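# Level the wobbly stand and keep the switch on it

## Task

Get the wobbly stand resting level and stable on the table with the network switch still sitting on it; the wedges may be used for this. At the end, release everything and pull the arms away. If the stand stays steady only because the robot is holding it, the goal is not met.

## Robot and tools

Robot: two six-joint arms, left_arm and right_arm, each with a parallel two-finger gripper and a wrist camera. They face each other across the table. Root poses in the scene frame: left_arm at (-0.069, +0.459, +0.060) m, quat_wxyz (+0.610, 0, 0, -0.792); right_arm at (-0.103, -0.564, +0.112) m, quat_wxyz (+0.730, 0, 0, +0.683). The arm names do not refer to sides of any picture.

Scene frame: origin at the table centre, table surface at z = +0.020 m, +z upward, left_arm on the +y side. All reported hand poses use this frame. In the gripper's own frame the fingers extend along +x and close along y. The reported end_effector_position is the point midway between the finger pads, roughly 3 to 4 cm short of the fingertips. Reported positions get less accurate the farther an arm reaches.

execute_actions(actions, pictures): actions holds zero or one item. An empty list commands nothing and returns the state with camera images. A motion item is {"rows": [...], "steps": n}: 1 to 15 rows, n from 11 to 15 (15 if omitted), each step lasting 1/30 s; row k is used on step k and the final row repeats to fill the rest. A wait item is {"steps": n} with n up to 300, counted from the previous result, and your reply time is included. pictures: true adds images to a motion or wait result. A refused call does nothing.

Row layout: one flat list of 14 numbers, each within [-1, 1], always for both arms: left waist, shoulder, elbow, wrist pitch, wrist yaw, wrist roll, left opening, then the same seven for right_arm. The six joint numbers per arm are scaled offsets, not targets: they are added to that arm's joint angles as printed in the most recent result that listed them (before any such result, and for later calls within one reply, from the pose at the start of the action). They are never relative to the previous row. Scale: 1.0 equals 0.9615 rad for waist, shoulder and elbow, 1.713 rad for wrist pitch, 1.767 for wrist yaw, 1.728 for wrist roll. An all-zero row therefore pulls the arm back to those reference angles; it is not a hold. Joint ranges in rad: waist -3.054 to 3.054, shoulder 0.000 to 3.142, elbow 0.000 to 2.356, wrist pitch -1.571 to 1.571, wrist yaw -1.571 to 1.571, wrist roll -3.142 to 3.142. A request more than 0.010 rad beyond a range end is refused; true ends may differ by up to 0.010 rad, and a joint asked beyond its real end is clipped there, sometimes reported as "joint sent to its limit".

Opening (7th and 14th numbers) is absolute, not an offset: +1 is fully open (0.088 m pad gap), empty fingers touch near -0.80, and values down to -1 close no further. Closing fully takes at least about 0.5 s. To hold an item, command roughly 0.07 below its grip_measured; a smaller margin holds more gently. Pad force tops out around 34 to 49 N. Readings may be off by about 1 mm and read narrower while squeezing.

Motion: each step the target is limited to a fixed lead over the measured angle (about 0.21 rad for the big joints, 0.213 wrist pitch, 0.267 wrist yaw, 0.228 wrist roll), and targets are shrunk if they would shift the hand over 70 mm. Large moves thus take several steps. Friction can leave joints short, especially at long reach, so check the printed angles after each move. Arms keep heading for the last commanded target while you think until they settle. Each result is taken 11 steps before its action ends; those steps run afterward.

Result lines: per arm, end_effector_position (m), end_effector_quat_wxyz, linear and angular velocity; Joint positions and Joint velocities with six joints (rad, rad/s) plus pad gap (m, m/s); grip_measured on the opening scale. "joint command not followed" means a clearance check altered targets; HELD marks steps whose row was not sent. MOTOR HOT warns from 50 °C; at 95 °C an OVER-TEMPERATURE FAULT holds the arm and may cut its power. A torque fault (load limits, N m: waist 16.6, shoulder 20.6, elbow 20.5, wrist pitch 5.42, wrist yaw 5.4, wrist roll 5.07, held weight included) freezes the arm for 10 s.

zoom_image(camera, region): camera is cam_head_left, cam_head_right, cam_left_wrist or cam_right_wrist (all 504x504); region is [x0, y0, x1, y1] in pixels from the top-left, at most 504 by 504. Head cameras sit near (-0.55, 0.06/-0.03, 0.96) looking down at the table; intrinsics and extrinsics are given per camera and may be off by a few degrees and millimetres.

read_manual(section): only "licences"; moves nothing. finished_scene(scene): ends the given scene for good and reports whether the goal was met; call it only once the stand is level, stable and unheld.

Avoid: arms touching or pressing each other, knocking anything off the table, dropping or slamming parts, hard shoves, and long heavy holds. Brief outside tugs on held parts or pushes on loose ones can occur.

Each tool is called after "Emit:" by a JSON object that holds its "fn" and its "kwargs".

## Session

I'll start by looking at the scene.

Emit:
{"fn": "execute_actions", "kwargs": {"actions": []}}

Scene clock: 0.00 s of 7200.00 s.
left_arm: end_effector_position=(-0.1827, +0.0390, +0.3895) grip_measured=+0.819 end_effector_quat_wxyz=(-0.538, +0.631, -0.425, +0.363) end_effector_velocity=(+0.000, +0.001, -0.001) end_effector_angular_velocity=(+0.004, +0.003, +0.005) | right_arm: end_effector_position=(-0.1995, -0.2188, +0.4122) grip_measured=+0.826 end_effector_quat_wxyz=(-0.193, +0.889, +0.348, -0.227) end_effector_velocity=(+0.004, -0.001, +0.001) end_effector_angular_velocity=(-0.006, -0.015, -0.009)
Joint positions: left_arm=[-0.288  1.537  1.145  0.393 -0.931 -1.728  0.079] | right_arm=[ 0.751  1.604  1.498 -1.005  1.265 -1.503  0.079]
Joint velocities: left_arm=[-0.002 -0.002 -0.002 -0.007 -0.007 -0.007 -0.   ] | right_arm=[-0.007 -0.002 -0.002 -0.007  0.007 -0.007 -0.   ]
Heat: left arm: hottest wrist roll 25 °C (+0.0 °C/min); right arm: hottest waist 25 °C (+0.0 °C/min).

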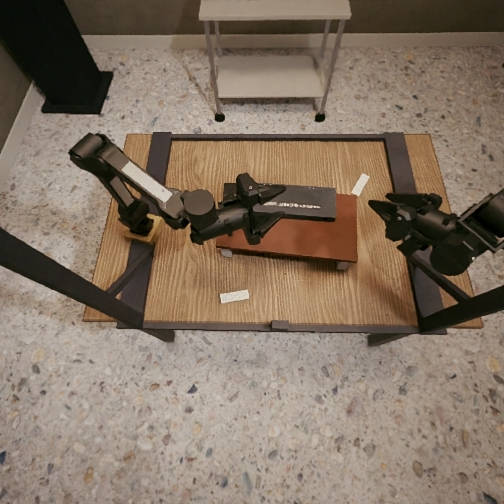

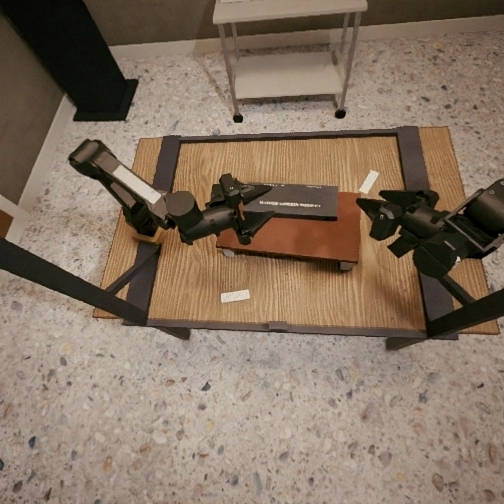

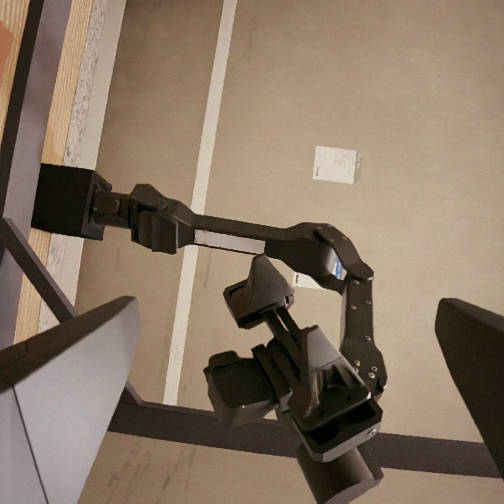

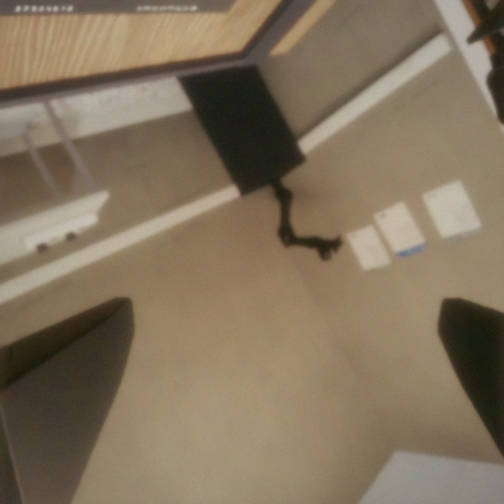

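Emit:
{"fn": "zoom_image", "kwargs": {"camera": "cam_head_left", "region": [190, 150, 400, 320]}}

Emit:
{"fn": "zoom_image", "kwargs": {"camera": "cam_head_right", "region": [190, 150, 400, 320]}}

Region (190, 150, 400, 320) of cam_head_left's 504x504 image, scaled by 2.400, with more detail than that image has; it fills the top 408 rows of this view, and the rest is white.

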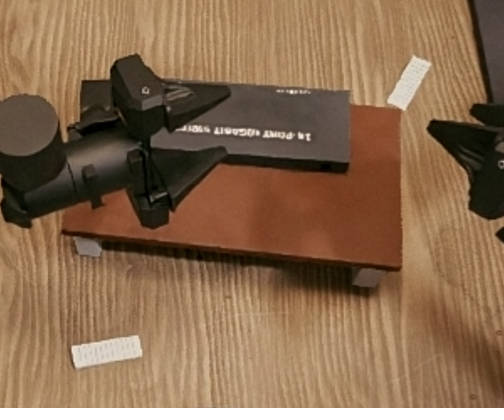

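Region (190, 150, 400, 320) of cam_head_right's 504x504 image, scaled by 2.400, with more detail than that image has; it fills the top 408 rows of this view, and the rest is white.

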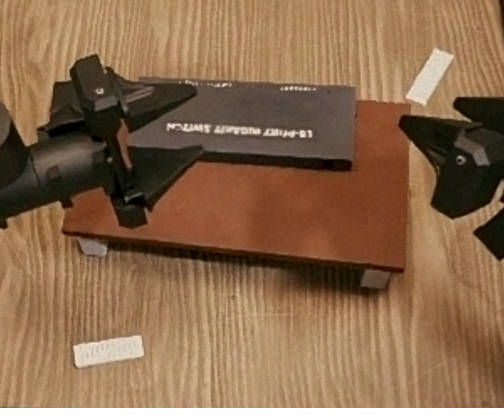

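Emit:
{"fn": "zoom_image", "kwargs": {"camera": "cam_head_left", "region": [205, 230, 255, 270]}}

Emit:
{"fn": "zoom_image", "kwargs": {"camera": "cam_head_left", "region": [320, 240, 370, 280]}}

Emit:
{"fn": "zoom_image", "kwargs": {"camera": "cam_head_left", "region": [210, 280, 260, 315]}}

Emit:
{"fn": "zoom_image", "kwargs": {"camera": "cam_head_left", "region": [335, 165, 385, 205]}}

Region (205, 230, 255, 270) of cam_head_left's 504x504 image, scaled by 10.080, with more detail than that image has; it fills the top 403 rows of this view, and the rest is white.

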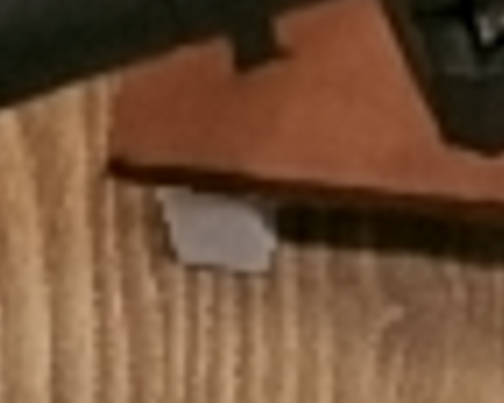

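Region (320, 240, 370, 280) of cam_head_left's 504x504 image, scaled by 10.080, with more detail than that image has; it fills the top 403 rows of this view, and the rest is white.

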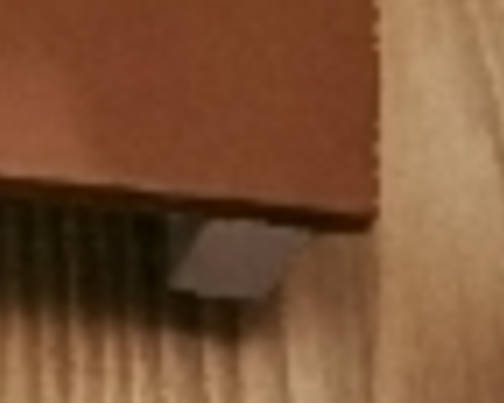

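Region (210, 280, 260, 315) of cam_head_left's 504x504 image, scaled by 10.080, with more detail than that image has; it fills the top 353 rows of this view, and the rest is white.

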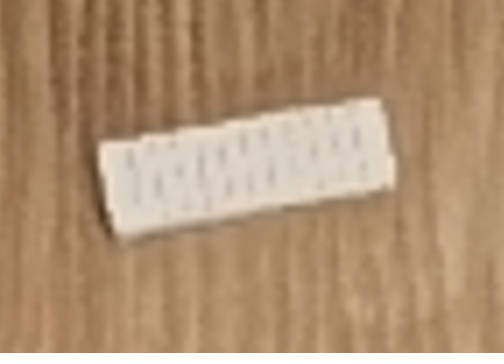

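Region (335, 165, 385, 205) of cam_head_left's 504x504 image, scaled by 10.080, with more detail than that image has; it fills the top 403 rows of this view, and the rest is white.

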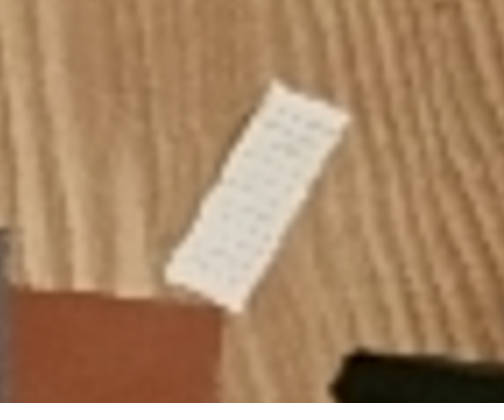

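Emit:
{"fn": "execute_actions", "kwargs": {"actions": [{"rows": [[1.0,-0.2465,0.3994,-0.4659,1.0,-0.1285,-0.5,-1.0,-0.316,0,0,-1.0,1.0,-0.5]], "steps": 15}]}}

Emit:
{"fn": "execute_actions", "kwargs": {"actions": [{"steps": 30}]}}

Scene clock: 17.43 s of 7200.00 s.
left_arm: end_effector_position=(-0.1621, +0.0324, +0.4158) grip_measured=+0.421 end_effector_quat_wxyz=(-0.501, +0.640, -0.460, +0.358) end_effector_velocity=(+0.286, -0.001, +0.374) end_effector_angular_velocity=(-0.570, +0.710, -0.135) | right_arm: end_effector_position=(-0.1535, -0.2232, +0.4170) grip_measured=+0.430 end_effector_quat_wxyz=(-0.312, +0.834, +0.267, -0.369) end_effector_velocity=(+0.521, -0.115, +0.211) end_effector_angular_velocity=(+1.377, +3.202, -1.419)
Joint positions: left_arm=[-0.205  1.487  1.206  0.276 -0.791 -1.818  0.06 ] | right_arm=[ 0.592  1.478  1.488 -1.005  1.007 -1.295  0.06 ]
Joint velocities: left_arm=[ 0.852 -0.589  0.642 -0.784  0.989 -0.535 -0.175] | right_arm=[-1.702 -1.375 -0.002  0.007 -1.897  1.678 -0.175]
Heat: left arm: hottest shoulder 26 °C (+3.4 °C/min); right arm: hottest elbow 28 °C (+10.3 °C/min).
Steps of this call (steps 1 to 90: nothing new was sent; then 14.30 s passed at rest; steps 91 to 94: the first 4 steps of this action). Readings (joint positions):
91: left_arm=[-0.280 1.527 1.154 0.367 -0.903 -1.749] | right_arm=[0.738 1.582 1.498 -1.004 1.215 -1.464]
92: left_arm=[-0.259 1.517 1.169 0.331 -0.860 -1.775] | right_arm=[0.699 1.555 1.492 -1.003 1.136 -1.406]
94: the state above

Scene clock: 18.43 s of 7200.00 s.
left_arm: end_effector_position=(-0.0330, +0.1005, +0.5000) grip_measured=-0.497 end_effector_quat_wxyz=(-0.319, +0.441, -0.740, +0.396) end_effector_velocity=(-0.005, +0.005, -0.005) end_effector_angular_velocity=(+0.027, +0.017, -0.044) | right_arm: end_effector_position=(-0.0860, -0.2400, +0.4339) grip_measured=-0.497 end_effector_quat_wxyz=(+0.588, -0.089, +0.436, +0.676) end_effector_velocity=(-0.001, -0.002, -0.001) end_effector_angular_velocity=(-0.025, +0.054, -0.039)
Joint positions: left_arm=[ 0.67   1.303  1.524 -0.402  0.827 -1.945  0.015] | right_arm=[-0.208  1.301  1.502 -1.004 -0.496  0.217  0.015]
Joint velocities: left_arm=[ 0.007 -0.002 -0.002 -0.037  0.051  0.007  0.   ] | right_arm=[-0.002 -0.002 -0.002 -0.007 -0.007  0.066 -0.   ]
Heat: left arm: hottest shoulder 26 °C (+3.3 °C/min); right arm: hottest elbow 28 °C (+9.8 °C/min).
Kept back: nothing.
Steps of this call (steps 1 to 11: the last 11 steps of your previous action; steps 12 to 30: the robot went on to your last target). Readings (joint positions):
1: left_arm=[-0.176 1.466 1.230 0.248 -0.755 -1.835] | right_arm=[0.532 1.430 1.489 -1.005 0.936 -1.232]
2: left_arm=[-0.145 1.445 1.257 0.217 -0.715 -1.851] | right_arm=[0.468 1.384 1.491 -1.005 0.859 -1.166]
4: left_arm=[-0.078 1.406 1.318 0.151 -0.630 -1.879] | right_arm=[0.337 1.319 1.503 -1.005 0.711 -1.033]
8: left_arm=[0.107 1.342 1.457 -0.041 -0.377 -1.923] | right_arm=[0.091 1.290 1.509 -1.004 0.405 -0.772]
30: the state above

Emit:
{"fn": "execute_actions", "kwargs": {"actions": [{"rows": [[0.6074,1.0,0.005,0,0.296,-0.003,-0.5,-0.6505,1.0,0.3453,0.3351,-0.4833,1.0,-0.5]], "steps": 15}]}}

Emit:
{"fn": "execute_actions", "kwargs": {"actions": [{"steps": 30}]}}

Scene clock: 19.73 s of 7200.00 s.
left_arm: end_effector_position=(+0.0022, +0.0928, +0.4799) grip_measured=-0.497 end_effector_quat_wxyz=(-0.283, +0.419, -0.778, +0.373) end_effector_velocity=(+0.416, -0.103, -0.303) end_effector_angular_velocity=(+0.723, +0.886, -0.233) | right_arm: end_effector_position=(-0.0510, -0.1975, +0.4783) grip_measured=-0.497 end_effector_quat_wxyz=(+0.567, +0.039, +0.449, +0.690) end_effector_velocity=(+0.424, +0.302, +0.296) end_effector_angular_velocity=(+0.882, +1.556, -0.623)
Joint positions: left_arm=[ 0.807  1.406  1.542 -0.396  1.049 -1.945  0.015] | right_arm=[-0.34   1.435  1.646 -0.851 -0.705  0.39   0.015]
Joint velocities: left_arm=[ 1.175  1.062 -0.002 -0.007  1.458 -0.007  0.   ] | right_arm=[-1.263  1.253  1.258  1.077 -1.575  1.37  -0.   ]
Heat: left arm: hottest shoulder 26 °C (+3.0 °C/min); right arm: hottest elbow 28 °C (+9.1 °C/min).
From where the robot then was, a joint's target lay farther than a number of 1.0 reaches, so one or more steps of this call were cut to that.
Steps of this call (steps 1 to 15: the robot went on to your last target; steps 16 to 35: nothing new was sent; steps 36 to 39: the first 4 steps of this action). Readings (joint positions):
36: left_arm=[0.688 1.321 1.524 -0.403 0.885 -1.945] | right_arm=[-0.222 1.320 1.518 -1.001 -0.539 0.252]
37: left_arm=[0.726 1.343 1.533 -0.399 0.949 -1.945] | right_arm=[-0.257 1.351 1.553 -0.955 -0.601 0.300]
39: the state above

Scene clock: 20.73 s of 7200.00 s.
left_arm: end_effector_position=(+0.2304, +0.0888, +0.1563) grip_measured=-0.497 end_effector_quat_wxyz=(-0.103, +0.511, -0.853, -0.022) end_effector_velocity=(-0.000, -0.001, +0.003) end_effector_angular_velocity=(+0.014, +0.013, +0.005) | right_arm: end_effector_position=(+0.1985, -0.1370, +0.2930) grip_measured=-0.497 end_effector_quat_wxyz=(+0.166, +0.474, +0.856, +0.122) end_effector_velocity=(+0.001, -0.001, -0.001) end_effector_angular_velocity=(-0.209, +0.346, -0.075)
Joint positions: left_arm=[ 1.252  2.261  1.527 -0.403  1.35  -1.945  0.015] | right_arm=[-0.832  2.265  1.831 -0.432 -1.348  1.907  0.015]
Joint velocities: left_arm=[-0.002 -0.007  0.002 -0.007 -0.007 -0.022  0.   ] | right_arm=[-0.002 -0.002 -0.002 -0.007  0.007  0.403  0.   ]
Heat: left arm: hottest shoulder 27 °C (+5.8 °C/min); right arm: hottest elbow 28 °C (+8.7 °C/min).
Kept back: nothing.
Steps of this call (steps 1 to 11: the last 11 steps of your previous action; steps 12 to 30: the robot went on to your last target). Readings (joint positions):
1: left_arm=[0.846 1.445 1.542 -0.398 1.100 -1.945] | right_arm=[-0.383 1.477 1.685 -0.811 -0.761 0.438]
2: left_arm=[0.884 1.486 1.542 -0.399 1.147 -1.945] | right_arm=[-0.426 1.519 1.720 -0.761 -0.819 0.487]
4: left_arm=[0.957 1.565 1.542 -0.400 1.213 -1.945] | right_arm=[-0.513 1.600 1.771 -0.666 -0.933 0.583]
8: left_arm=[1.091 1.698 1.542 -0.400 1.283 -1.945] | right_arm=[-0.674 1.752 1.810 -0.527 -1.140 0.760]
30: the state above

Emit:
{"fn": "execute_actions", "kwargs": {"actions": [{"rows": [[0,0.0655,0,0,0,0,-0.5,0,0.3526,0,0,0,0.025,-0.5]], "steps": 15}]}}

Emit:
{"fn": "execute_actions", "kwargs": {"actions": [{"steps": 20}], "pictures": true}}

Scene clock: 21.47 s of 7200.00 s.
left_arm: end_effector_position=(+0.2302, +0.0889, +0.1442) grip_measured=-0.497 end_effector_quat_wxyz=(-0.097, +0.510, -0.854, -0.034) end_effector_velocity=(-0.004, +0.003, -0.129) end_effector_angular_velocity=(+0.200, +0.248, +0.016) | right_arm: end_effector_position=(+0.2047, -0.1318, +0.2566) grip_measured=-0.497 end_effector_quat_wxyz=(+0.143, +0.475, +0.864, +0.080) end_effector_velocity=(+0.028, +0.021, -0.441) end_effector_angular_velocity=(-0.574, +0.735, -0.002)
Joint positions: left_arm=[ 1.252  2.29   1.528 -0.402  1.35  -1.945  0.015] | right_arm=[-0.832  2.355  1.851 -0.424 -1.354  1.943  0.015]
Joint velocities: left_arm=[-0.002  0.286 -0.002 -0.007 -0.037 -0.022 -0.   ] | right_arm=[-0.002  0.896 -0.007 -0.007 -0.007  0.022 -0.   ]
Heat: left arm: hottest shoulder 27 °C (+5.6 °C/min); right arm: hottest shoulder 28 °C (+8.4 °C/min).
Steps of this call (steps 1 to 18: the robot went on to your last target; steps 19 to 22: the first 4 steps of this action). Readings (joint positions):
19: left_arm=[1.252 2.267 1.527 -0.403 1.350 -1.945] | right_arm=[-0.832 2.283 1.832 -0.431 -1.350 1.942]
20: left_arm=[1.252 2.273 1.528 -0.402 1.350 -1.945] | right_arm=[-0.832 2.304 1.842 -0.426 -1.354 1.942]
22: the state above

Scene clock: 22.13 s of 7200.00 s.
left_arm: end_effector_position=(+0.2298, +0.0892, +0.1342) grip_measured=-0.497 end_effector_quat_wxyz=(-0.092, +0.509, -0.854, -0.045) end_effector_velocity=(-0.003, +0.001, +0.001) end_effector_angular_velocity=(+0.017, +0.041, -0.001) | right_arm: end_effector_position=(+0.1967, -0.1385, +0.1260) grip_measured=-0.497 end_effector_quat_wxyz=(+0.091, +0.468, +0.878, -0.053) end_effector_velocity=(+0.001, -0.001, -0.001) end_effector_angular_velocity=(-0.014, +0.007, -0.007)
Joint positions: left_arm=[ 1.252  2.313  1.528 -0.402  1.35  -1.945  0.015] | right_arm=[-0.832  2.608  1.829 -0.432 -1.346  1.947  0.015]
Joint velocities: left_arm=[-0.002 -0.002 -0.002 -0.022  0.007 -0.022 -0.   ] | right_arm=[-0.002 -0.002 -0.002 -0.007  0.007  0.007 -0.   ]
Heat: left arm: hottest shoulder 27 °C (+5.4 °C/min); right arm: hottest shoulder 28 °C (+8.1 °C/min).
Kept back: nothing.
Steps of this call (steps 1 to 11: the last 11 steps of your previous action; steps 12 to 20: the robot went on to your last target). Readings (joint positions):
1: left_arm=[1.252 2.299 1.528 -0.402 1.350 -1.945] | right_arm=[-0.832 2.388 1.851 -0.425 -1.354 1.943]
2: left_arm=[1.252 2.306 1.528 -0.402 1.350 -1.945] | right_arm=[-0.832 2.425 1.850 -0.425 -1.353 1.943]
4: left_arm=[1.252 2.313 1.528 -0.402 1.350 -1.945] | right_arm=[-0.832 2.502 1.845 -0.427 -1.352 1.944]
8: left_arm=[1.252 2.313 1.528 -0.402 1.350 -1.945] | right_arm=[-0.832 2.598 1.827 -0.434 -1.346 1.947]
20: the state above
camera_calibration (this result's frames):
cam_left_wrist: T_world_to_cam=[[0.856129, -0.516358, 0.0204206, -0.146146], [0.065476, 0.147589, 0.986879, -0.12909], [-0.512597, -0.843559, 0.160164, 0.250567], [0, 0, 0, 1]] pos_world=[0.262012, 0.154956, 0.0902491]
cam_right_wrist: T_world_to_cam=[[-0.820552, -0.571568, -0.00203504, 0.0904068], [0.0705592, -0.104828, 0.991984, -0.123881], [-0.567199, 0.813831, 0.126346, 0.27943], [0, 0, 0, 1]] pos_world=[0.241417, -0.188722, 0.0877675]

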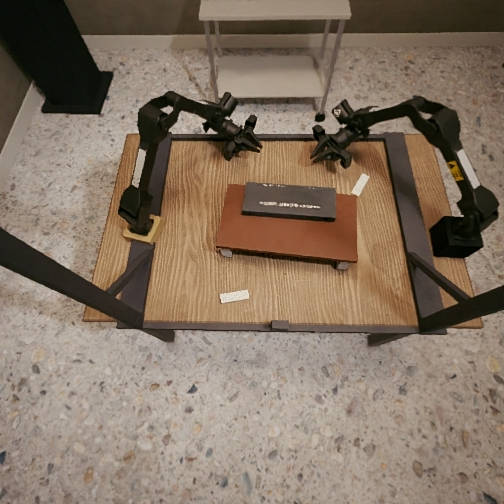

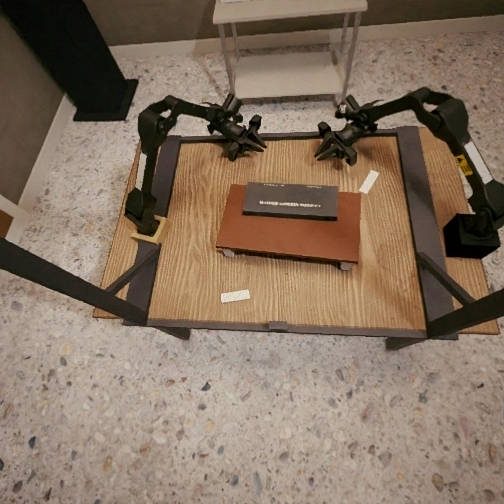

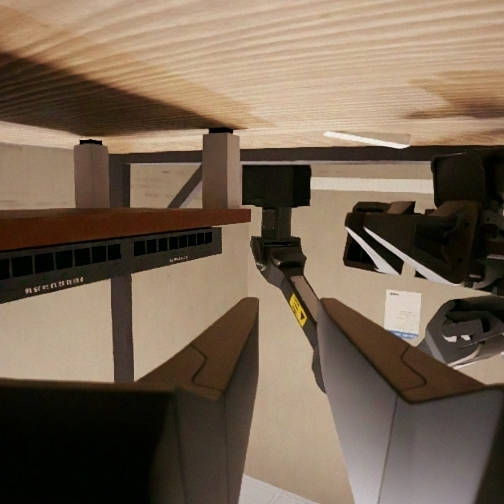

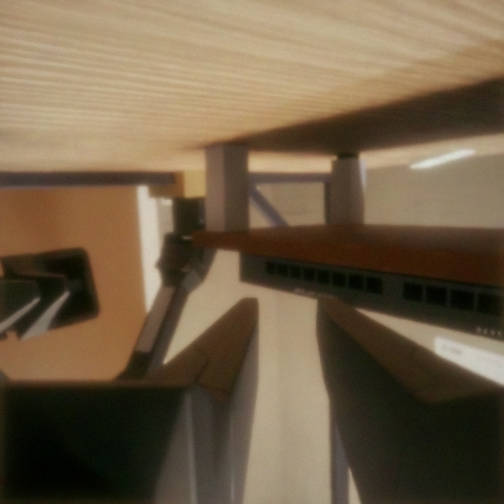

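Emit:
{"fn": "zoom_image", "kwargs": {"camera": "cam_right_wrist", "region": [180, 120, 400, 260]}}

Emit:
{"fn": "zoom_image", "kwargs": {"camera": "cam_left_wrist", "region": [50, 100, 270, 240]}}

Region (180, 120, 400, 260) of cam_right_wrist's 504x504 image, scaled by 2.291, with more detail than that image has; it fills the top 321 rows of this view, and the rest is white.

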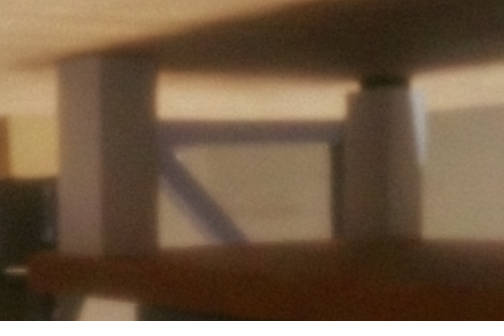

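Region (50, 100, 270, 240) of cam_left_wrist's 504x504 image, scaled by 2.291, with more detail than that image has; it fills the top 321 rows of this view, and the rest is white.

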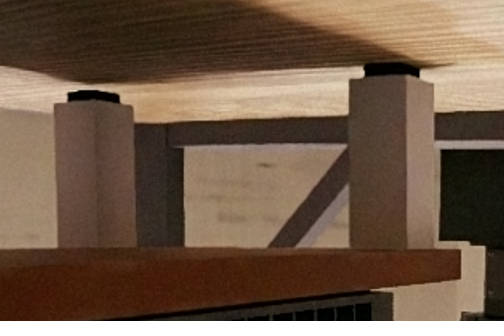

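Emit:
{"fn": "zoom_image", "kwargs": {"camera": "cam_left_wrist", "region": [190, 115, 250, 155]}}

Emit:
{"fn": "zoom_image", "kwargs": {"camera": "cam_left_wrist", "region": [60, 125, 120, 165]}}

Emit:
{"fn": "zoom_image", "kwargs": {"camera": "cam_left_wrist", "region": [310, 115, 430, 165]}}

Emit:
{"fn": "zoom_image", "kwargs": {"camera": "cam_right_wrist", "region": [400, 135, 490, 185]}}

Emit:
{"fn": "zoom_image", "kwargs": {"camera": "cam_right_wrist", "region": [195, 130, 255, 170]}}

Emit:
{"fn": "zoom_image", "kwargs": {"camera": "cam_right_wrist", "region": [320, 140, 380, 180]}}

Region (190, 115, 250, 155) of cam_left_wrist's 504x504 image, scaled by 8.400, with more detail than that image has.

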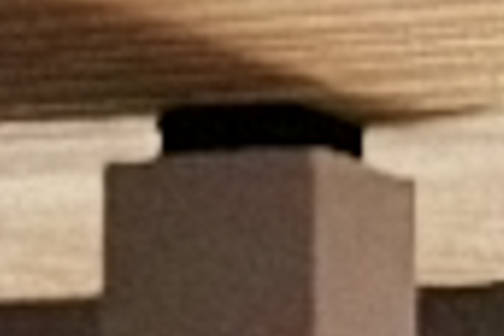

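Region (60, 125, 120, 165) of cam_left_wrist's 504x504 image, scaled by 8.400, with more detail than that image has.

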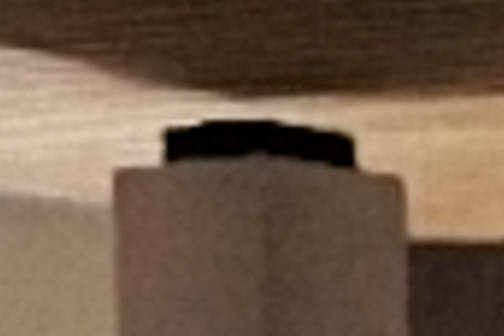

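Region (310, 115, 430, 165) of cam_left_wrist's 504x504 image, scaled by 4.200, with more detail than that image has; it fills the top 210 rows of this view, and the rest is white.

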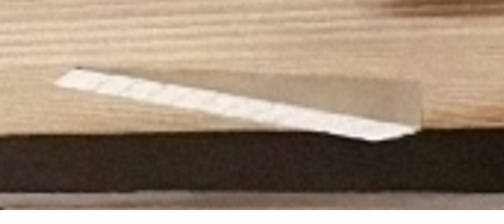

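Region (400, 135, 490, 185) of cam_right_wrist's 504x504 image, scaled by 5.600, with more detail than that image has.

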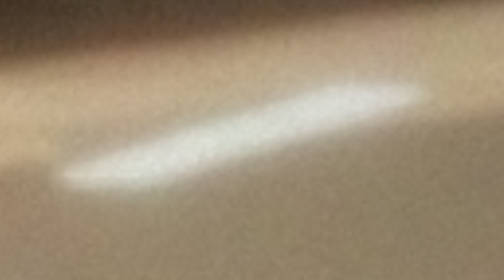

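Region (195, 130, 255, 170) of cam_right_wrist's 504x504 image, scaled by 8.400, with more detail than that image has.

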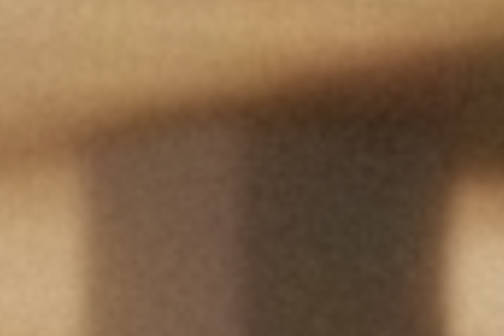

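Region (320, 140, 380, 180) of cam_right_wrist's 504x504 image, scaled by 8.400, with more detail than that image has.

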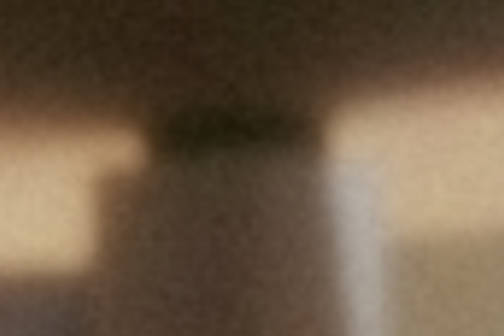

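Emit:
{"fn": "zoom_image", "kwargs": {"camera": "cam_head_left", "region": [200, 165, 290, 265]}}

Emit:
{"fn": "zoom_image", "kwargs": {"camera": "cam_head_left", "region": [285, 175, 375, 275]}}

Region (200, 165, 290, 265) of cam_head_left's 504x504 image, scaled by 5.040, with more detail than that image has; it fills the left 454 columns of this view, and the rest is white.

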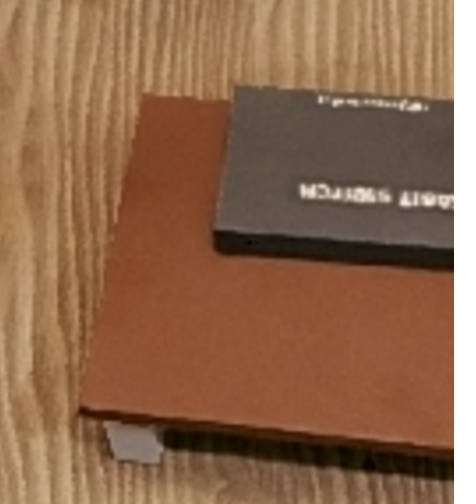

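Region (285, 175, 375, 275) of cam_head_left's 504x504 image, scaled by 5.040, with more detail than that image has; it fills the left 454 columns of this view, and the rest is white.

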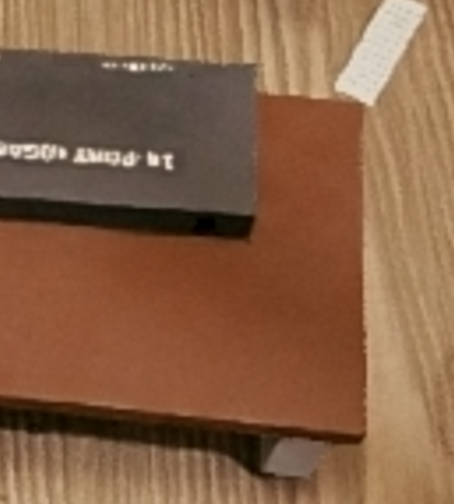

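Emit:
{"fn": "zoom_image", "kwargs": {"camera": "cam_head_left", "region": [200, 85, 380, 185]}}

Region (200, 85, 380, 185) of cam_head_left's 504x504 image, scaled by 2.800, with more detail than that image has.

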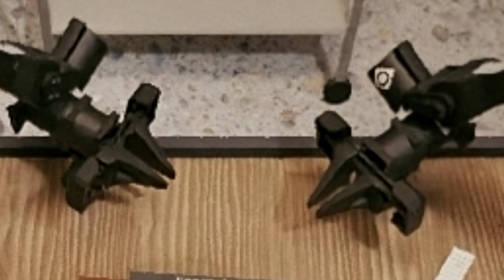

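Emit:
{"fn": "execute_actions", "kwargs": {"actions": [{"rows": [[0,-0.9496,0,0,0,0,0.2,0,-0.8404,0,0,0,0,-0.9],[0,-0.9496,0,0,0,0,0.2,0,-0.8404,0,0,0,0,-0.9],[0,-0.9496,0,0,0,0,0.2,0,-0.8404,0,0,0,0,-0.9],[0,-0.9496,0,0,0,0,0.2,0,-0.8404,0,0,0,0,-0.9],[0,-0.9496,0,0,0,0,0.2,0,-0.8404,0,0,0,0,-0.9],[0,-0.9496,0,0,0,0,0.2,0,-0.8404,0,0,0,0,-0.9],[0,-0.9496,0,0,0,0,0.2,0,-0.8404,0,0,0,0,-0.9],[0,-0.9496,0,0,0,0,0.2,0,-0.8404,0,0,0,0,-0.9],[0,-0.9496,0,0,0,0,0.2,0,-0.8404,0,0,0,0,-0.9],[0,-0.9496,0,0,0,0,0.2,0,-0.8404,0,0,0,0,-0.9],[0,-0.9496,0,0,0,0,0.2,0,-0.8404,0,0,0,0,-0.9],[-1.0,-0.9496,-0.3411,-0.0566,-1.0,0.5046,1.0,0,-0.8404,-0.2683,-0.4244,0.7617,0.6094,-0.9]], "steps": 15}]}}

Emit:
{"fn": "execute_actions", "kwargs": {"actions": [{"steps": 32}]}}

Scene clock: 44.33 s of 7200.00 s.
left_arm: end_effector_position=(+0.2292, +0.0899, +0.1713) grip_measured=-0.100 end_effector_quat_wxyz=(-0.113, +0.514, -0.851, -0.011) end_effector_velocity=(-0.002, -0.000, +0.473) end_effector_angular_velocity=(-0.623, -0.964, +0.005) | right_arm: end_effector_position=(+0.1991, -0.1367, +0.1619) grip_measured=-0.790 end_effector_quat_wxyz=(+0.105, +0.471, +0.875, -0.024) end_effector_velocity=(+0.040, +0.030, +0.429) end_effector_angular_velocity=(+0.542, -0.711, -0.013)
Joint positions: left_arm=[ 1.252  2.219  1.519 -0.408  1.342 -1.945  0.034] | right_arm=[-0.832  2.526  1.817 -0.437 -1.344  1.947  0.   ]
Joint velocities: left_arm=[-0.002 -1.092 -0.002  0.081 -0.007 -0.022  0.175] | right_arm=[-0.002 -0.896 -0.002  0.007  0.022  0.007 -0.067]
Heat: left arm: hottest shoulder 32 °C (+9.5 °C/min); right arm: hottest shoulder 38 °C (+17.6 °C/min).
Steps of this call (steps 1 to 15: the robot went on to your last target; steps 16 to 90: nothing new was sent; then 19.07 s passed at rest; steps 91 to 94: the first 4 steps of this action). Readings (joint positions):
91: left_arm=[1.252 2.297 1.527 -0.402 1.347 -1.945] | right_arm=[-0.832 2.592 1.829 -0.432 -1.345 1.947]
92: left_arm=[1.252 2.278 1.522 -0.408 1.342 -1.945] | right_arm=[-0.832 2.574 1.822 -0.437 -1.344 1.947]
94: the state above

Scene clock: 45.40 s of 7200.00 s.
left_arm: end_effector_position=(-0.0033, +0.0718, +0.3024) grip_measured=+0.979 end_effector_quat_wxyz=(+0.810, -0.166, +0.442, -0.348) end_effector_velocity=(+0.107, +0.036, +0.022) end_effector_angular_velocity=(+0.038, -0.506, +0.576) | right_arm: end_effector_position=(+0.1890, -0.3314, +0.2629) grip_measured=-0.809 end_effector_quat_wxyz=(+0.260, +0.710, +0.301, -0.581) end_effector_velocity=(+0.005, -0.010, -0.000) end_effector_angular_velocity=(-0.052, -0.032, -0.037)
Joint positions: left_arm=[ 0.294  1.405  1.211 -0.499 -0.348 -1.08   0.087] | right_arm=[-0.834  1.798  1.575 -1.156 -0.008  2.994  0.   ]
Joint velocities: left_arm=[-0.002 -0.002 -0.007 -0.007 -0.769  0.022 -0.   ] | right_arm=[-0.002 -0.002 -0.002 -0.007  0.066  0.022  0.   ]
Heat: left arm: hottest shoulder 32 °C (+9.3 °C/min); right arm: hottest shoulder 38 °C (+17.2 °C/min).
Kept back: nothing.
Steps of this call (steps 1 to 11: the last 11 steps of your previous action; steps 12 to 32: the robot went on to your last target). Readings (joint positions):
1: left_arm=[1.252 2.180 1.519 -0.406 1.343 -1.945] | right_arm=[-0.832 2.493 1.817 -0.437 -1.344 1.947]
2: left_arm=[1.252 2.137 1.519 -0.405 1.344 -1.945] | right_arm=[-0.832 2.456 1.817 -0.436 -1.344 1.947]
4: left_arm=[1.252 2.049 1.519 -0.404 1.345 -1.945] | right_arm=[-0.832 2.378 1.819 -0.435 -1.344 1.947]
8: left_arm=[1.244 1.879 1.505 -0.406 1.314 -1.917] | right_arm=[-0.831 2.212 1.791 -0.457 -1.285 1.994]
32: the state above

Emit:
{"fn": "execute_actions", "kwargs": {"actions": [{"rows": [[-1,0,0,0,-0.1624,0.004,1,1,0,0,0,0,0,-0.9],[-1,0,0,0,-0.1624,0.004,1,1,0,0,0,0,0,-0.9],[-1,0,0,0,-0.1624,0.004,1,1,0,0,0,0,0,-0.9],[-1,0,0,0,-0.1624,0.004,1,1,0,0,0,0,0,-0.9],[-1,0,0,0,-0.1624,0.004,1,1,0,0,0,0,0,-0.9],[-1,0,0,0,-0.1624,0.004,1,1,0,0,0,0,0,-0.9],[-1,0,0,0,-0.1624,0.004,1,1,0,0,0,0,0,-0.9],[-1,0,0,0,-0.1624,0.004,1,1,0,0,0,0,0,-0.9],[-1,0,0,0,-0.1624,0.004,1,1,0,0,0,0,0,-0.9],[-1,0,0,0,-0.1624,0.004,1,1,0,0,0,0,0,-0.9],[-1,0,0,0,-0.1624,0.004,1,1,0,0,0,0,0,-0.9],[-1,0,0,0,-0.1624,0.004,1,1,0,0,0,0,0,-0.9],[-1,0,0,0,-0.1624,0.004,1,1,0,0,0,0,0,-0.9],[-1,0.3661,-0.2236,0,-0.1624,0.004,1,1,0,0,0,0,0,-0.9]], "steps": 15}]}}

Emit:
{"fn": "execute_actions", "kwargs": {"actions": [{"steps": 25}]}}

Scene clock: 47.50 s of 7200.00 s.
left_arm: end_effector_position=(-0.0444, +0.0736, +0.3123) grip_measured=+0.979 end_effector_quat_wxyz=(+0.838, -0.140, +0.380, -0.366) end_effector_velocity=(-0.655, -0.020, +0.024) end_effector_angular_velocity=(-0.032, -0.327, -1.479) | right_arm: end_effector_position=(+0.1515, -0.2912, +0.2629) grip_measured=-0.809 end_effector_quat_wxyz=(+0.305, +0.687, +0.349, -0.560) end_effector_velocity=(-0.468, +0.432, -0.000) end_effector_angular_velocity=(+0.057, +0.072, +1.693)
Joint positions: left_arm=[ 0.106  1.405  1.211 -0.5   -0.581 -1.079  0.087] | right_arm=[-0.683  1.798  1.575 -1.157  0.001  2.996  0.   ]
Joint velocities: left_arm=[-1.883 -0.002 -0.002 -0.022 -0.52  -0.007  0.   ] | right_arm=[ 1.668 -0.002 -0.002 -0.007 -0.095 -0.007  0.   ]
Heat: left arm: hottest shoulder 32 °C (+8.8 °C/min); right arm: hottest shoulder 38 °C (+16.4 °C/min).
From where the robot then was, a joint's target lay farther than a number of 1.0 reaches, so one or more steps of this call were cut to that.
Steps of this call (steps 1 to 30: the robot went on to your last target; steps 31 to 59: nothing new was sent; steps 60 to 63: the first 4 steps of this action). Readings (joint positions):
60: left_arm=[0.275 1.405 1.211 -0.499 -0.465 -1.079] | right_arm=[-0.822 1.798 1.575 -1.157 0.005 2.996]
61: left_arm=[0.227 1.405 1.211 -0.500 -0.531 -1.079] | right_arm=[-0.787 1.798 1.575 -1.157 0.009 2.996]
63: the state above

Scene clock: 48.33 s of 7200.00 s.
left_arm: end_effector_position=(-0.2911, +0.1791, +0.1205) grip_measured=+0.980 end_effector_quat_wxyz=(+0.716, +0.255, +0.338, -0.555) end_effector_velocity=(-0.003, -0.007, +0.005) end_effector_angular_velocity=(-0.057, +0.021, +0.015) | right_arm: end_effector_position=(-0.1272, -0.1920, +0.2629) grip_measured=-0.809 end_effector_quat_wxyz=(+0.498, +0.490, +0.595, -0.397) end_effector_velocity=(-0.000, -0.001, +0.001) end_effector_angular_velocity=(-0.003, +0.006, +0.006)
Joint positions: left_arm=[-0.664  1.751  1.    -0.503 -0.631 -1.079  0.087] | right_arm=[ 0.127  1.798  1.575 -1.157 -0.012  2.996  0.   ]
Joint velocities: left_arm=[-0.002 -0.002 -0.007  0.051 -0.037 -0.007 -0.   ] | right_arm=[-0.002 -0.002  0.002 -0.007 -0.007 -0.007  0.   ]
Heat: left arm: hottest shoulder 32 °C (+8.7 °C/min); right arm: hottest shoulder 37 °C (+14.9 °C/min).
Kept back: nothing.
Steps of this call (steps 1 to 11: the last 11 steps of your previous action; steps 12 to 25: the robot went on to your last target). Readings (joint positions):
1: left_arm=[0.043 1.405 1.211 -0.500 -0.596 -1.079] | right_arm=[-0.626 1.798 1.575 -1.157 -0.002 2.996]
2: left_arm=[-0.019 1.405 1.211 -0.500 -0.607 -1.079] | right_arm=[-0.570 1.798 1.575 -1.157 -0.003 2.996]
4: left_arm=[-0.138 1.405 1.211 -0.500 -0.618 -1.079] | right_arm=[-0.458 1.798 1.575 -1.157 -0.004 2.996]
8: left_arm=[-0.367 1.405 1.211 -0.500 -0.628 -1.079] | right_arm=[-0.238 1.798 1.575 -1.157 -0.004 2.996]
25: the state above

Finish the waist moves, and bring the right arm to hover above the near-right corner.

Emit:
{"fn": "execute_actions", "kwargs": {"actions": [{"rows": [[-0.0437,0.006,-0.004,0.002,-0.002,0.003,1,0.13,0,0,0,0.007,0,-0.9],[-0.0437,0.006,-0.004,0.002,-0.002,0.003,1,0.13,0,0,0,0.007,0,-0.9],[-0.0437,0.006,-0.004,0.002,-0.002,0.003,1,0.13,0.08,0,0,0.007,0,-0.9],[-0.0437,0.006,-0.004,0.002,-0.002,0.003,1,0.13,0.14,-0.004,0,0.007,0,-0.9]], "steps": 15}]}}

Emit:
{"fn": "execute_actions", "kwargs": {"actions": [{"steps": 14}], "pictures": true}}

Scene clock: 48.97 s of 7200.00 s.
left_arm: end_effector_position=(-0.2995, +0.1853, +0.1210) grip_measured=+0.980 end_effector_quat_wxyz=(+0.708, +0.258, +0.333, -0.566) end_effector_velocity=(-0.058, +0.052, -0.001) end_effector_angular_velocity=(+0.002, -0.019, -0.226) | right_arm: end_effector_position=(-0.1579, -0.1935, +0.2545) grip_measured=-0.809 end_effector_quat_wxyz=(+0.524, +0.462, +0.607, -0.378) end_effector_velocity=(-0.297, +0.008, -0.189) end_effector_angular_velocity=(-0.529, -0.014, +0.773)
Joint positions: left_arm=[-0.694  1.751  1.    -0.5   -0.635 -1.079  0.087] | right_arm=[ 0.214  1.825  1.578 -1.157  0.     2.996  0.   ]
Joint velocities: left_arm=[-0.222  0.002 -0.002 -0.007 -0.007  0.007 -0.   ] | right_arm=[ 0.755  0.647  0.144 -0.022 -0.066 -0.007  0.   ]
Heat: left arm: hottest shoulder 32 °C (+8.6 °C/min); right arm: hottest shoulder 37 °C (+14.7 °C/min).
Steps of this call (steps 1 to 15: the robot went on to your last target; steps 16 to 19: the first 4 steps of this action). Readings (joint positions):
16: left_arm=[-0.667 1.751 1.000 -0.500 -0.634 -1.079] | right_arm=[0.135 1.798 1.575 -1.157 -0.004 2.996]
17: left_arm=[-0.676 1.751 1.000 -0.500 -0.635 -1.079] | right_arm=[0.157 1.798 1.575 -1.157 0.001 2.996]
19: the state above

Scene clock: 49.43 s of 7200.00 s.
left_arm: end_effector_position=(-0.3023, +0.1877, +0.1210) grip_measured=+0.980 end_effector_quat_wxyz=(+0.705, +0.260, +0.332, -0.570) end_effector_velocity=(+0.000, +0.002, -0.003) end_effector_angular_velocity=(+0.008, +0.017, +0.023) | right_arm: end_effector_position=(-0.1726, -0.1957, +0.2136) grip_measured=-0.809 end_effector_quat_wxyz=(+0.562, +0.423, +0.589, -0.398) end_effector_velocity=(+0.000, -0.003, -0.001) end_effector_angular_velocity=(-0.013, +0.005, +0.005)
Joint positions: left_arm=[-0.705  1.751  1.    -0.5   -0.635 -1.079  0.087] | right_arm=[ 0.253  1.933  1.569 -1.155 -0.001  2.996  0.   ]
Joint velocities: left_arm=[-0.002  0.002 -0.002 -0.007  0.007 -0.037  0.   ] | right_arm=[-0.002 -0.002 -0.007 -0.007 -0.007 -0.007  0.   ]
Heat: left arm: hottest shoulder 32 °C (+8.5 °C/min); right arm: hottest shoulder 37 °C (+14.6 °C/min).
Kept back: nothing.
Steps of this call (steps 1 to 11: the last 11 steps of your previous action; steps 12 to 14: the robot went on to your last target). Readings (joint positions):
1: left_arm=[-0.700 1.751 1.000 -0.500 -0.635 -1.079] | right_arm=[0.236 1.845 1.582 -1.155 -0.001 2.996]
2: left_arm=[-0.703 1.751 1.000 -0.500 -0.635 -1.079] | right_arm=[0.249 1.868 1.583 -1.154 -0.001 2.996]
4: left_arm=[-0.705 1.751 1.000 -0.500 -0.635 -1.079] | right_arm=[0.258 1.911 1.576 -1.154 -0.001 2.996]
8: left_arm=[-0.705 1.751 1.000 -0.500 -0.635 -1.079] | right_arm=[0.254 1.934 1.569 -1.155 -0.001 2.996]
14: the state above
camera_calibration (this result's frames):
cam_left_wrist: T_world_to_cam=[[-0.971776, -0.234031, -0.0296919, -0.238957], [-0.211685, 0.920616, -0.32811, -0.1655], [0.104123, -0.312564, -0.944173, 0.283376], [0, 0, 0, 1]] pos_world=[-0.296753, 0.185012, 0.206159]
cam_right_wrist: T_world_to_cam=[[-0.940716, -0.339085, 0.00859657, -0.222648], [-0.310812, 0.871872, 0.378464, 0.065659], [-0.135827, 0.353355, -0.925576, 0.314458], [0, 0, 0, 1]] pos_world=[-0.146329, -0.243858, 0.268119]

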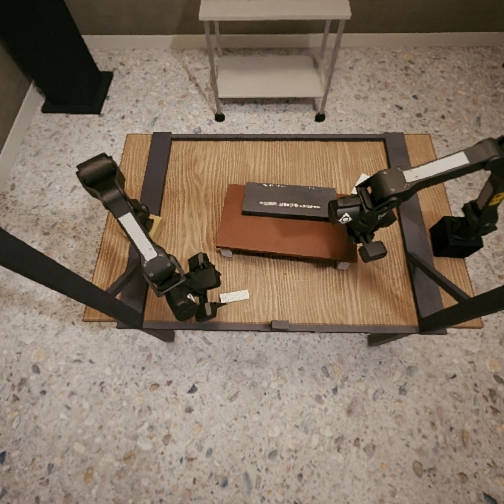

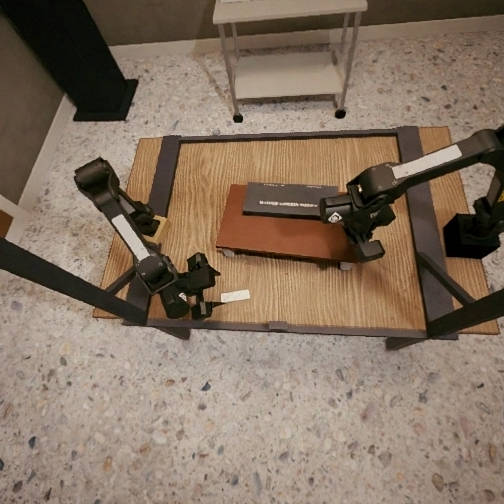

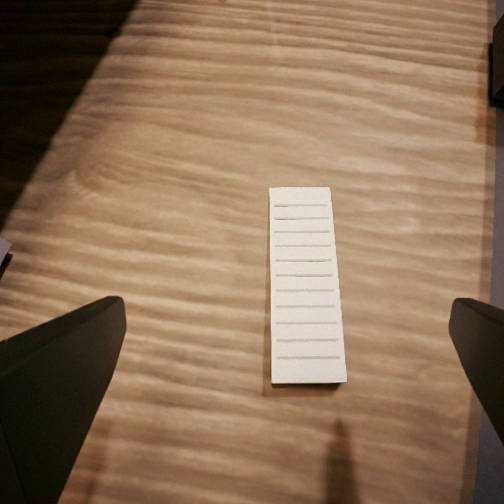

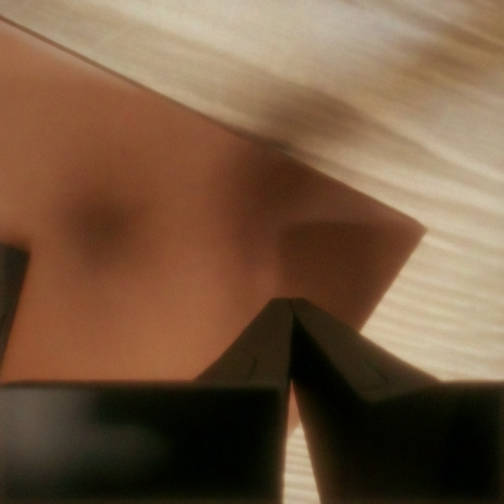

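Emit:
{"fn": "execute_actions", "kwargs": {"actions": [{"rows": [[-0.0164,0.06,-0.0215,0.03,-0.0054,-0.0181,0.5,-0.004,0.05,0.03,0.01,0,0,-0.9],[-0.0164,0.1,-0.0215,0.05,-0.0054,-0.0181,0.5,-0.004,0.09,0.0524,0.02,0,0,-0.9],[-0.0164,0.14,-0.0215,0.075,-0.0054,-0.0181,0.5,-0.004,0.12,0.0524,0.0287,0,0,-0.9],[-0.0164,0.1802,-0.0215,0.0957,-0.0054,-0.0181,0.5,-0.004,0.1574,0.0524,0.0287,0,0,-0.9]], "steps": 15}]}}

Emit:
{"fn": "execute_actions", "kwargs": {"actions": [{"steps": 14}], "pictures": true}}

Scene clock: 53.90 s of 7200.00 s.
left_arm: end_effector_position=(-0.3142, +0.1823, +0.1032) grip_measured=+0.638 end_effector_quat_wxyz=(+0.706, +0.245, +0.335, -0.574) end_effector_velocity=(-0.098, -0.033, -0.273) end_effector_angular_velocity=(+0.045, -0.033, -0.006) | right_arm: end_effector_position=(-0.1753, -0.1800, +0.2022) grip_measured=-0.809 end_effector_quat_wxyz=(+0.559, +0.425, +0.591, -0.396) end_effector_velocity=(-0.021, +0.144, -0.194) end_effector_angular_velocity=(-0.116, -0.030, -0.005)
Joint positions: left_arm=[-0.714  1.821  0.998 -0.408 -0.642 -1.096  0.07 ] | right_arm=[ 0.252  1.992  1.606 -1.123 -0.001  2.996  0.   ]
Joint velocities: left_arm=[-0.081  0.965 -0.002  0.857 -0.007 -0.095 -0.088] | right_arm=[-0.012  0.779  0.344  0.315  0.007 -0.007  0.   ]
Heat: left arm: hottest shoulder 32 °C (+7.8 °C/min); right arm: hottest shoulder 37 °C (+13.4 °C/min).
Steps of this call (steps 1 to 30: the robot went on to your last target; steps 31 to 100: nothing new was sent; then 1.00 s passed at rest; steps 101 to 104: the first 4 steps of this action). Readings (joint positions):
101: left_arm=[-0.705 1.756 0.999 -0.493 -0.637 -1.080] | right_arm=[0.253 1.937 1.572 -1.155 -0.001 2.996]
102: left_arm=[-0.708 1.769 0.998 -0.470 -0.641 -1.087] | right_arm=[0.253 1.950 1.581 -1.154 -0.001 2.996]
104: the state above

Scene clock: 54.37 s of 7200.00 s.
left_arm: end_effector_position=(-0.3158, +0.1834, +0.0717) grip_measured=+0.503 end_effector_quat_wxyz=(+0.708, +0.260, +0.332, -0.566) end_effector_velocity=(-0.001, -0.003, +0.005) end_effector_angular_velocity=(-0.026, -0.002, -0.002) | right_arm: end_effector_position=(-0.1759, -0.1767, +0.1719) grip_measured=-0.809 end_effector_quat_wxyz=(+0.575, +0.410, +0.576, -0.412) end_effector_velocity=(+0.000, -0.001, +0.002) end_effector_angular_velocity=(-0.004, +0.007, -0.010)
Joint positions: left_arm=[-0.719  1.915  0.983 -0.338 -0.642 -1.104  0.064] | right_arm=[ 0.252  2.081  1.617 -1.108 -0.003  2.996  0.   ]
Joint velocities: left_arm=[-0.002 -0.007  0.002  0.007 -0.022  0.007 -0.001] | right_arm=[-0.002 -0.002  0.002 -0.007 -0.007  0.007  0.   ]
Heat: left arm: hottest shoulder 32 °C (+7.7 °C/min); right arm: hottest shoulder 37 °C (+13.2 °C/min).
Kept back: nothing.
Steps of this call (steps 1 to 11: the last 11 steps of your previous action; steps 12 to 14: the robot went on to your last target). Readings (joint positions):
1: left_arm=[-0.716 1.851 0.998 -0.384 -0.642 -1.098] | right_arm=[0.252 2.016 1.615 -1.114 -0.001 2.996]
2: left_arm=[-0.718 1.877 0.996 -0.371 -0.642 -1.100] | right_arm=[0.252 2.036 1.617 -1.112 -0.001 2.996]
4: left_arm=[-0.719 1.907 0.986 -0.359 -0.642 -1.103] | right_arm=[0.252 2.069 1.616 -1.112 -0.001 2.996]
8: left_arm=[-0.719 1.914 0.983 -0.340 -0.642 -1.104] | right_arm=[0.252 2.081 1.616 -1.109 -0.003 2.996]
14: the state above
camera_calibration (this result's frames):
cam_left_wrist: T_world_to_cam=[[-0.96974, -0.241797, -0.0337416, -0.252151], [-0.217845, 0.919384, -0.32753, -0.182329], [0.110217, -0.310269, -0.944238, 0.238386], [0, 0, 0, 1]] pos_world=[-0.310515, 0.180625, 0.156867]
cam_right_wrist: T_world_to_cam=[[-0.941326, -0.336967, 0.0189288, -0.220433], [-0.312342, 0.891038, 0.329384, 0.0754026], [-0.127858, 0.304145, -0.944006, 0.264621], [0, 0, 0, 1]] pos_world=[-0.150114, -0.221949, 0.22914]

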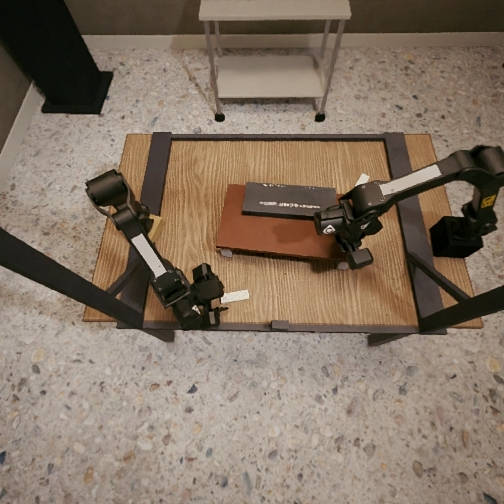

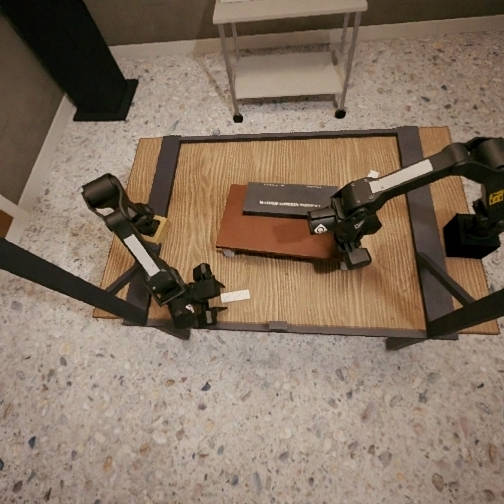

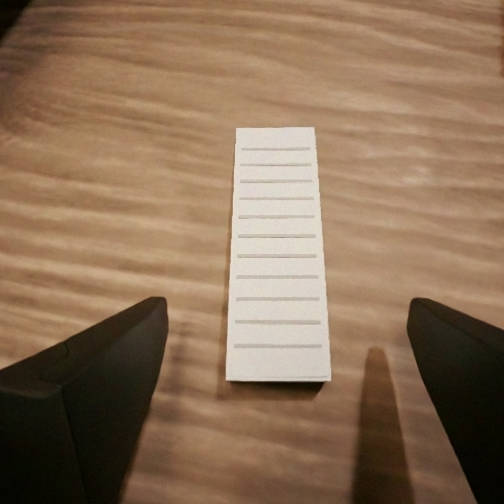

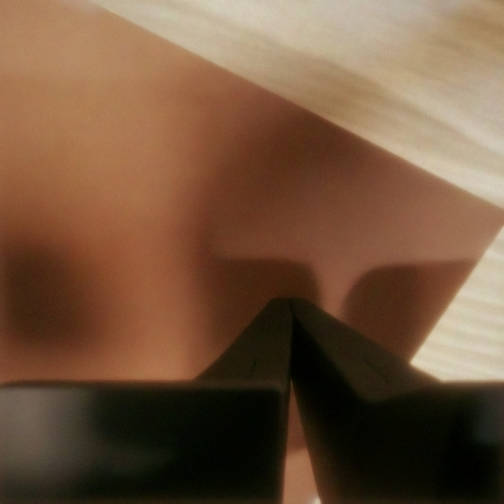

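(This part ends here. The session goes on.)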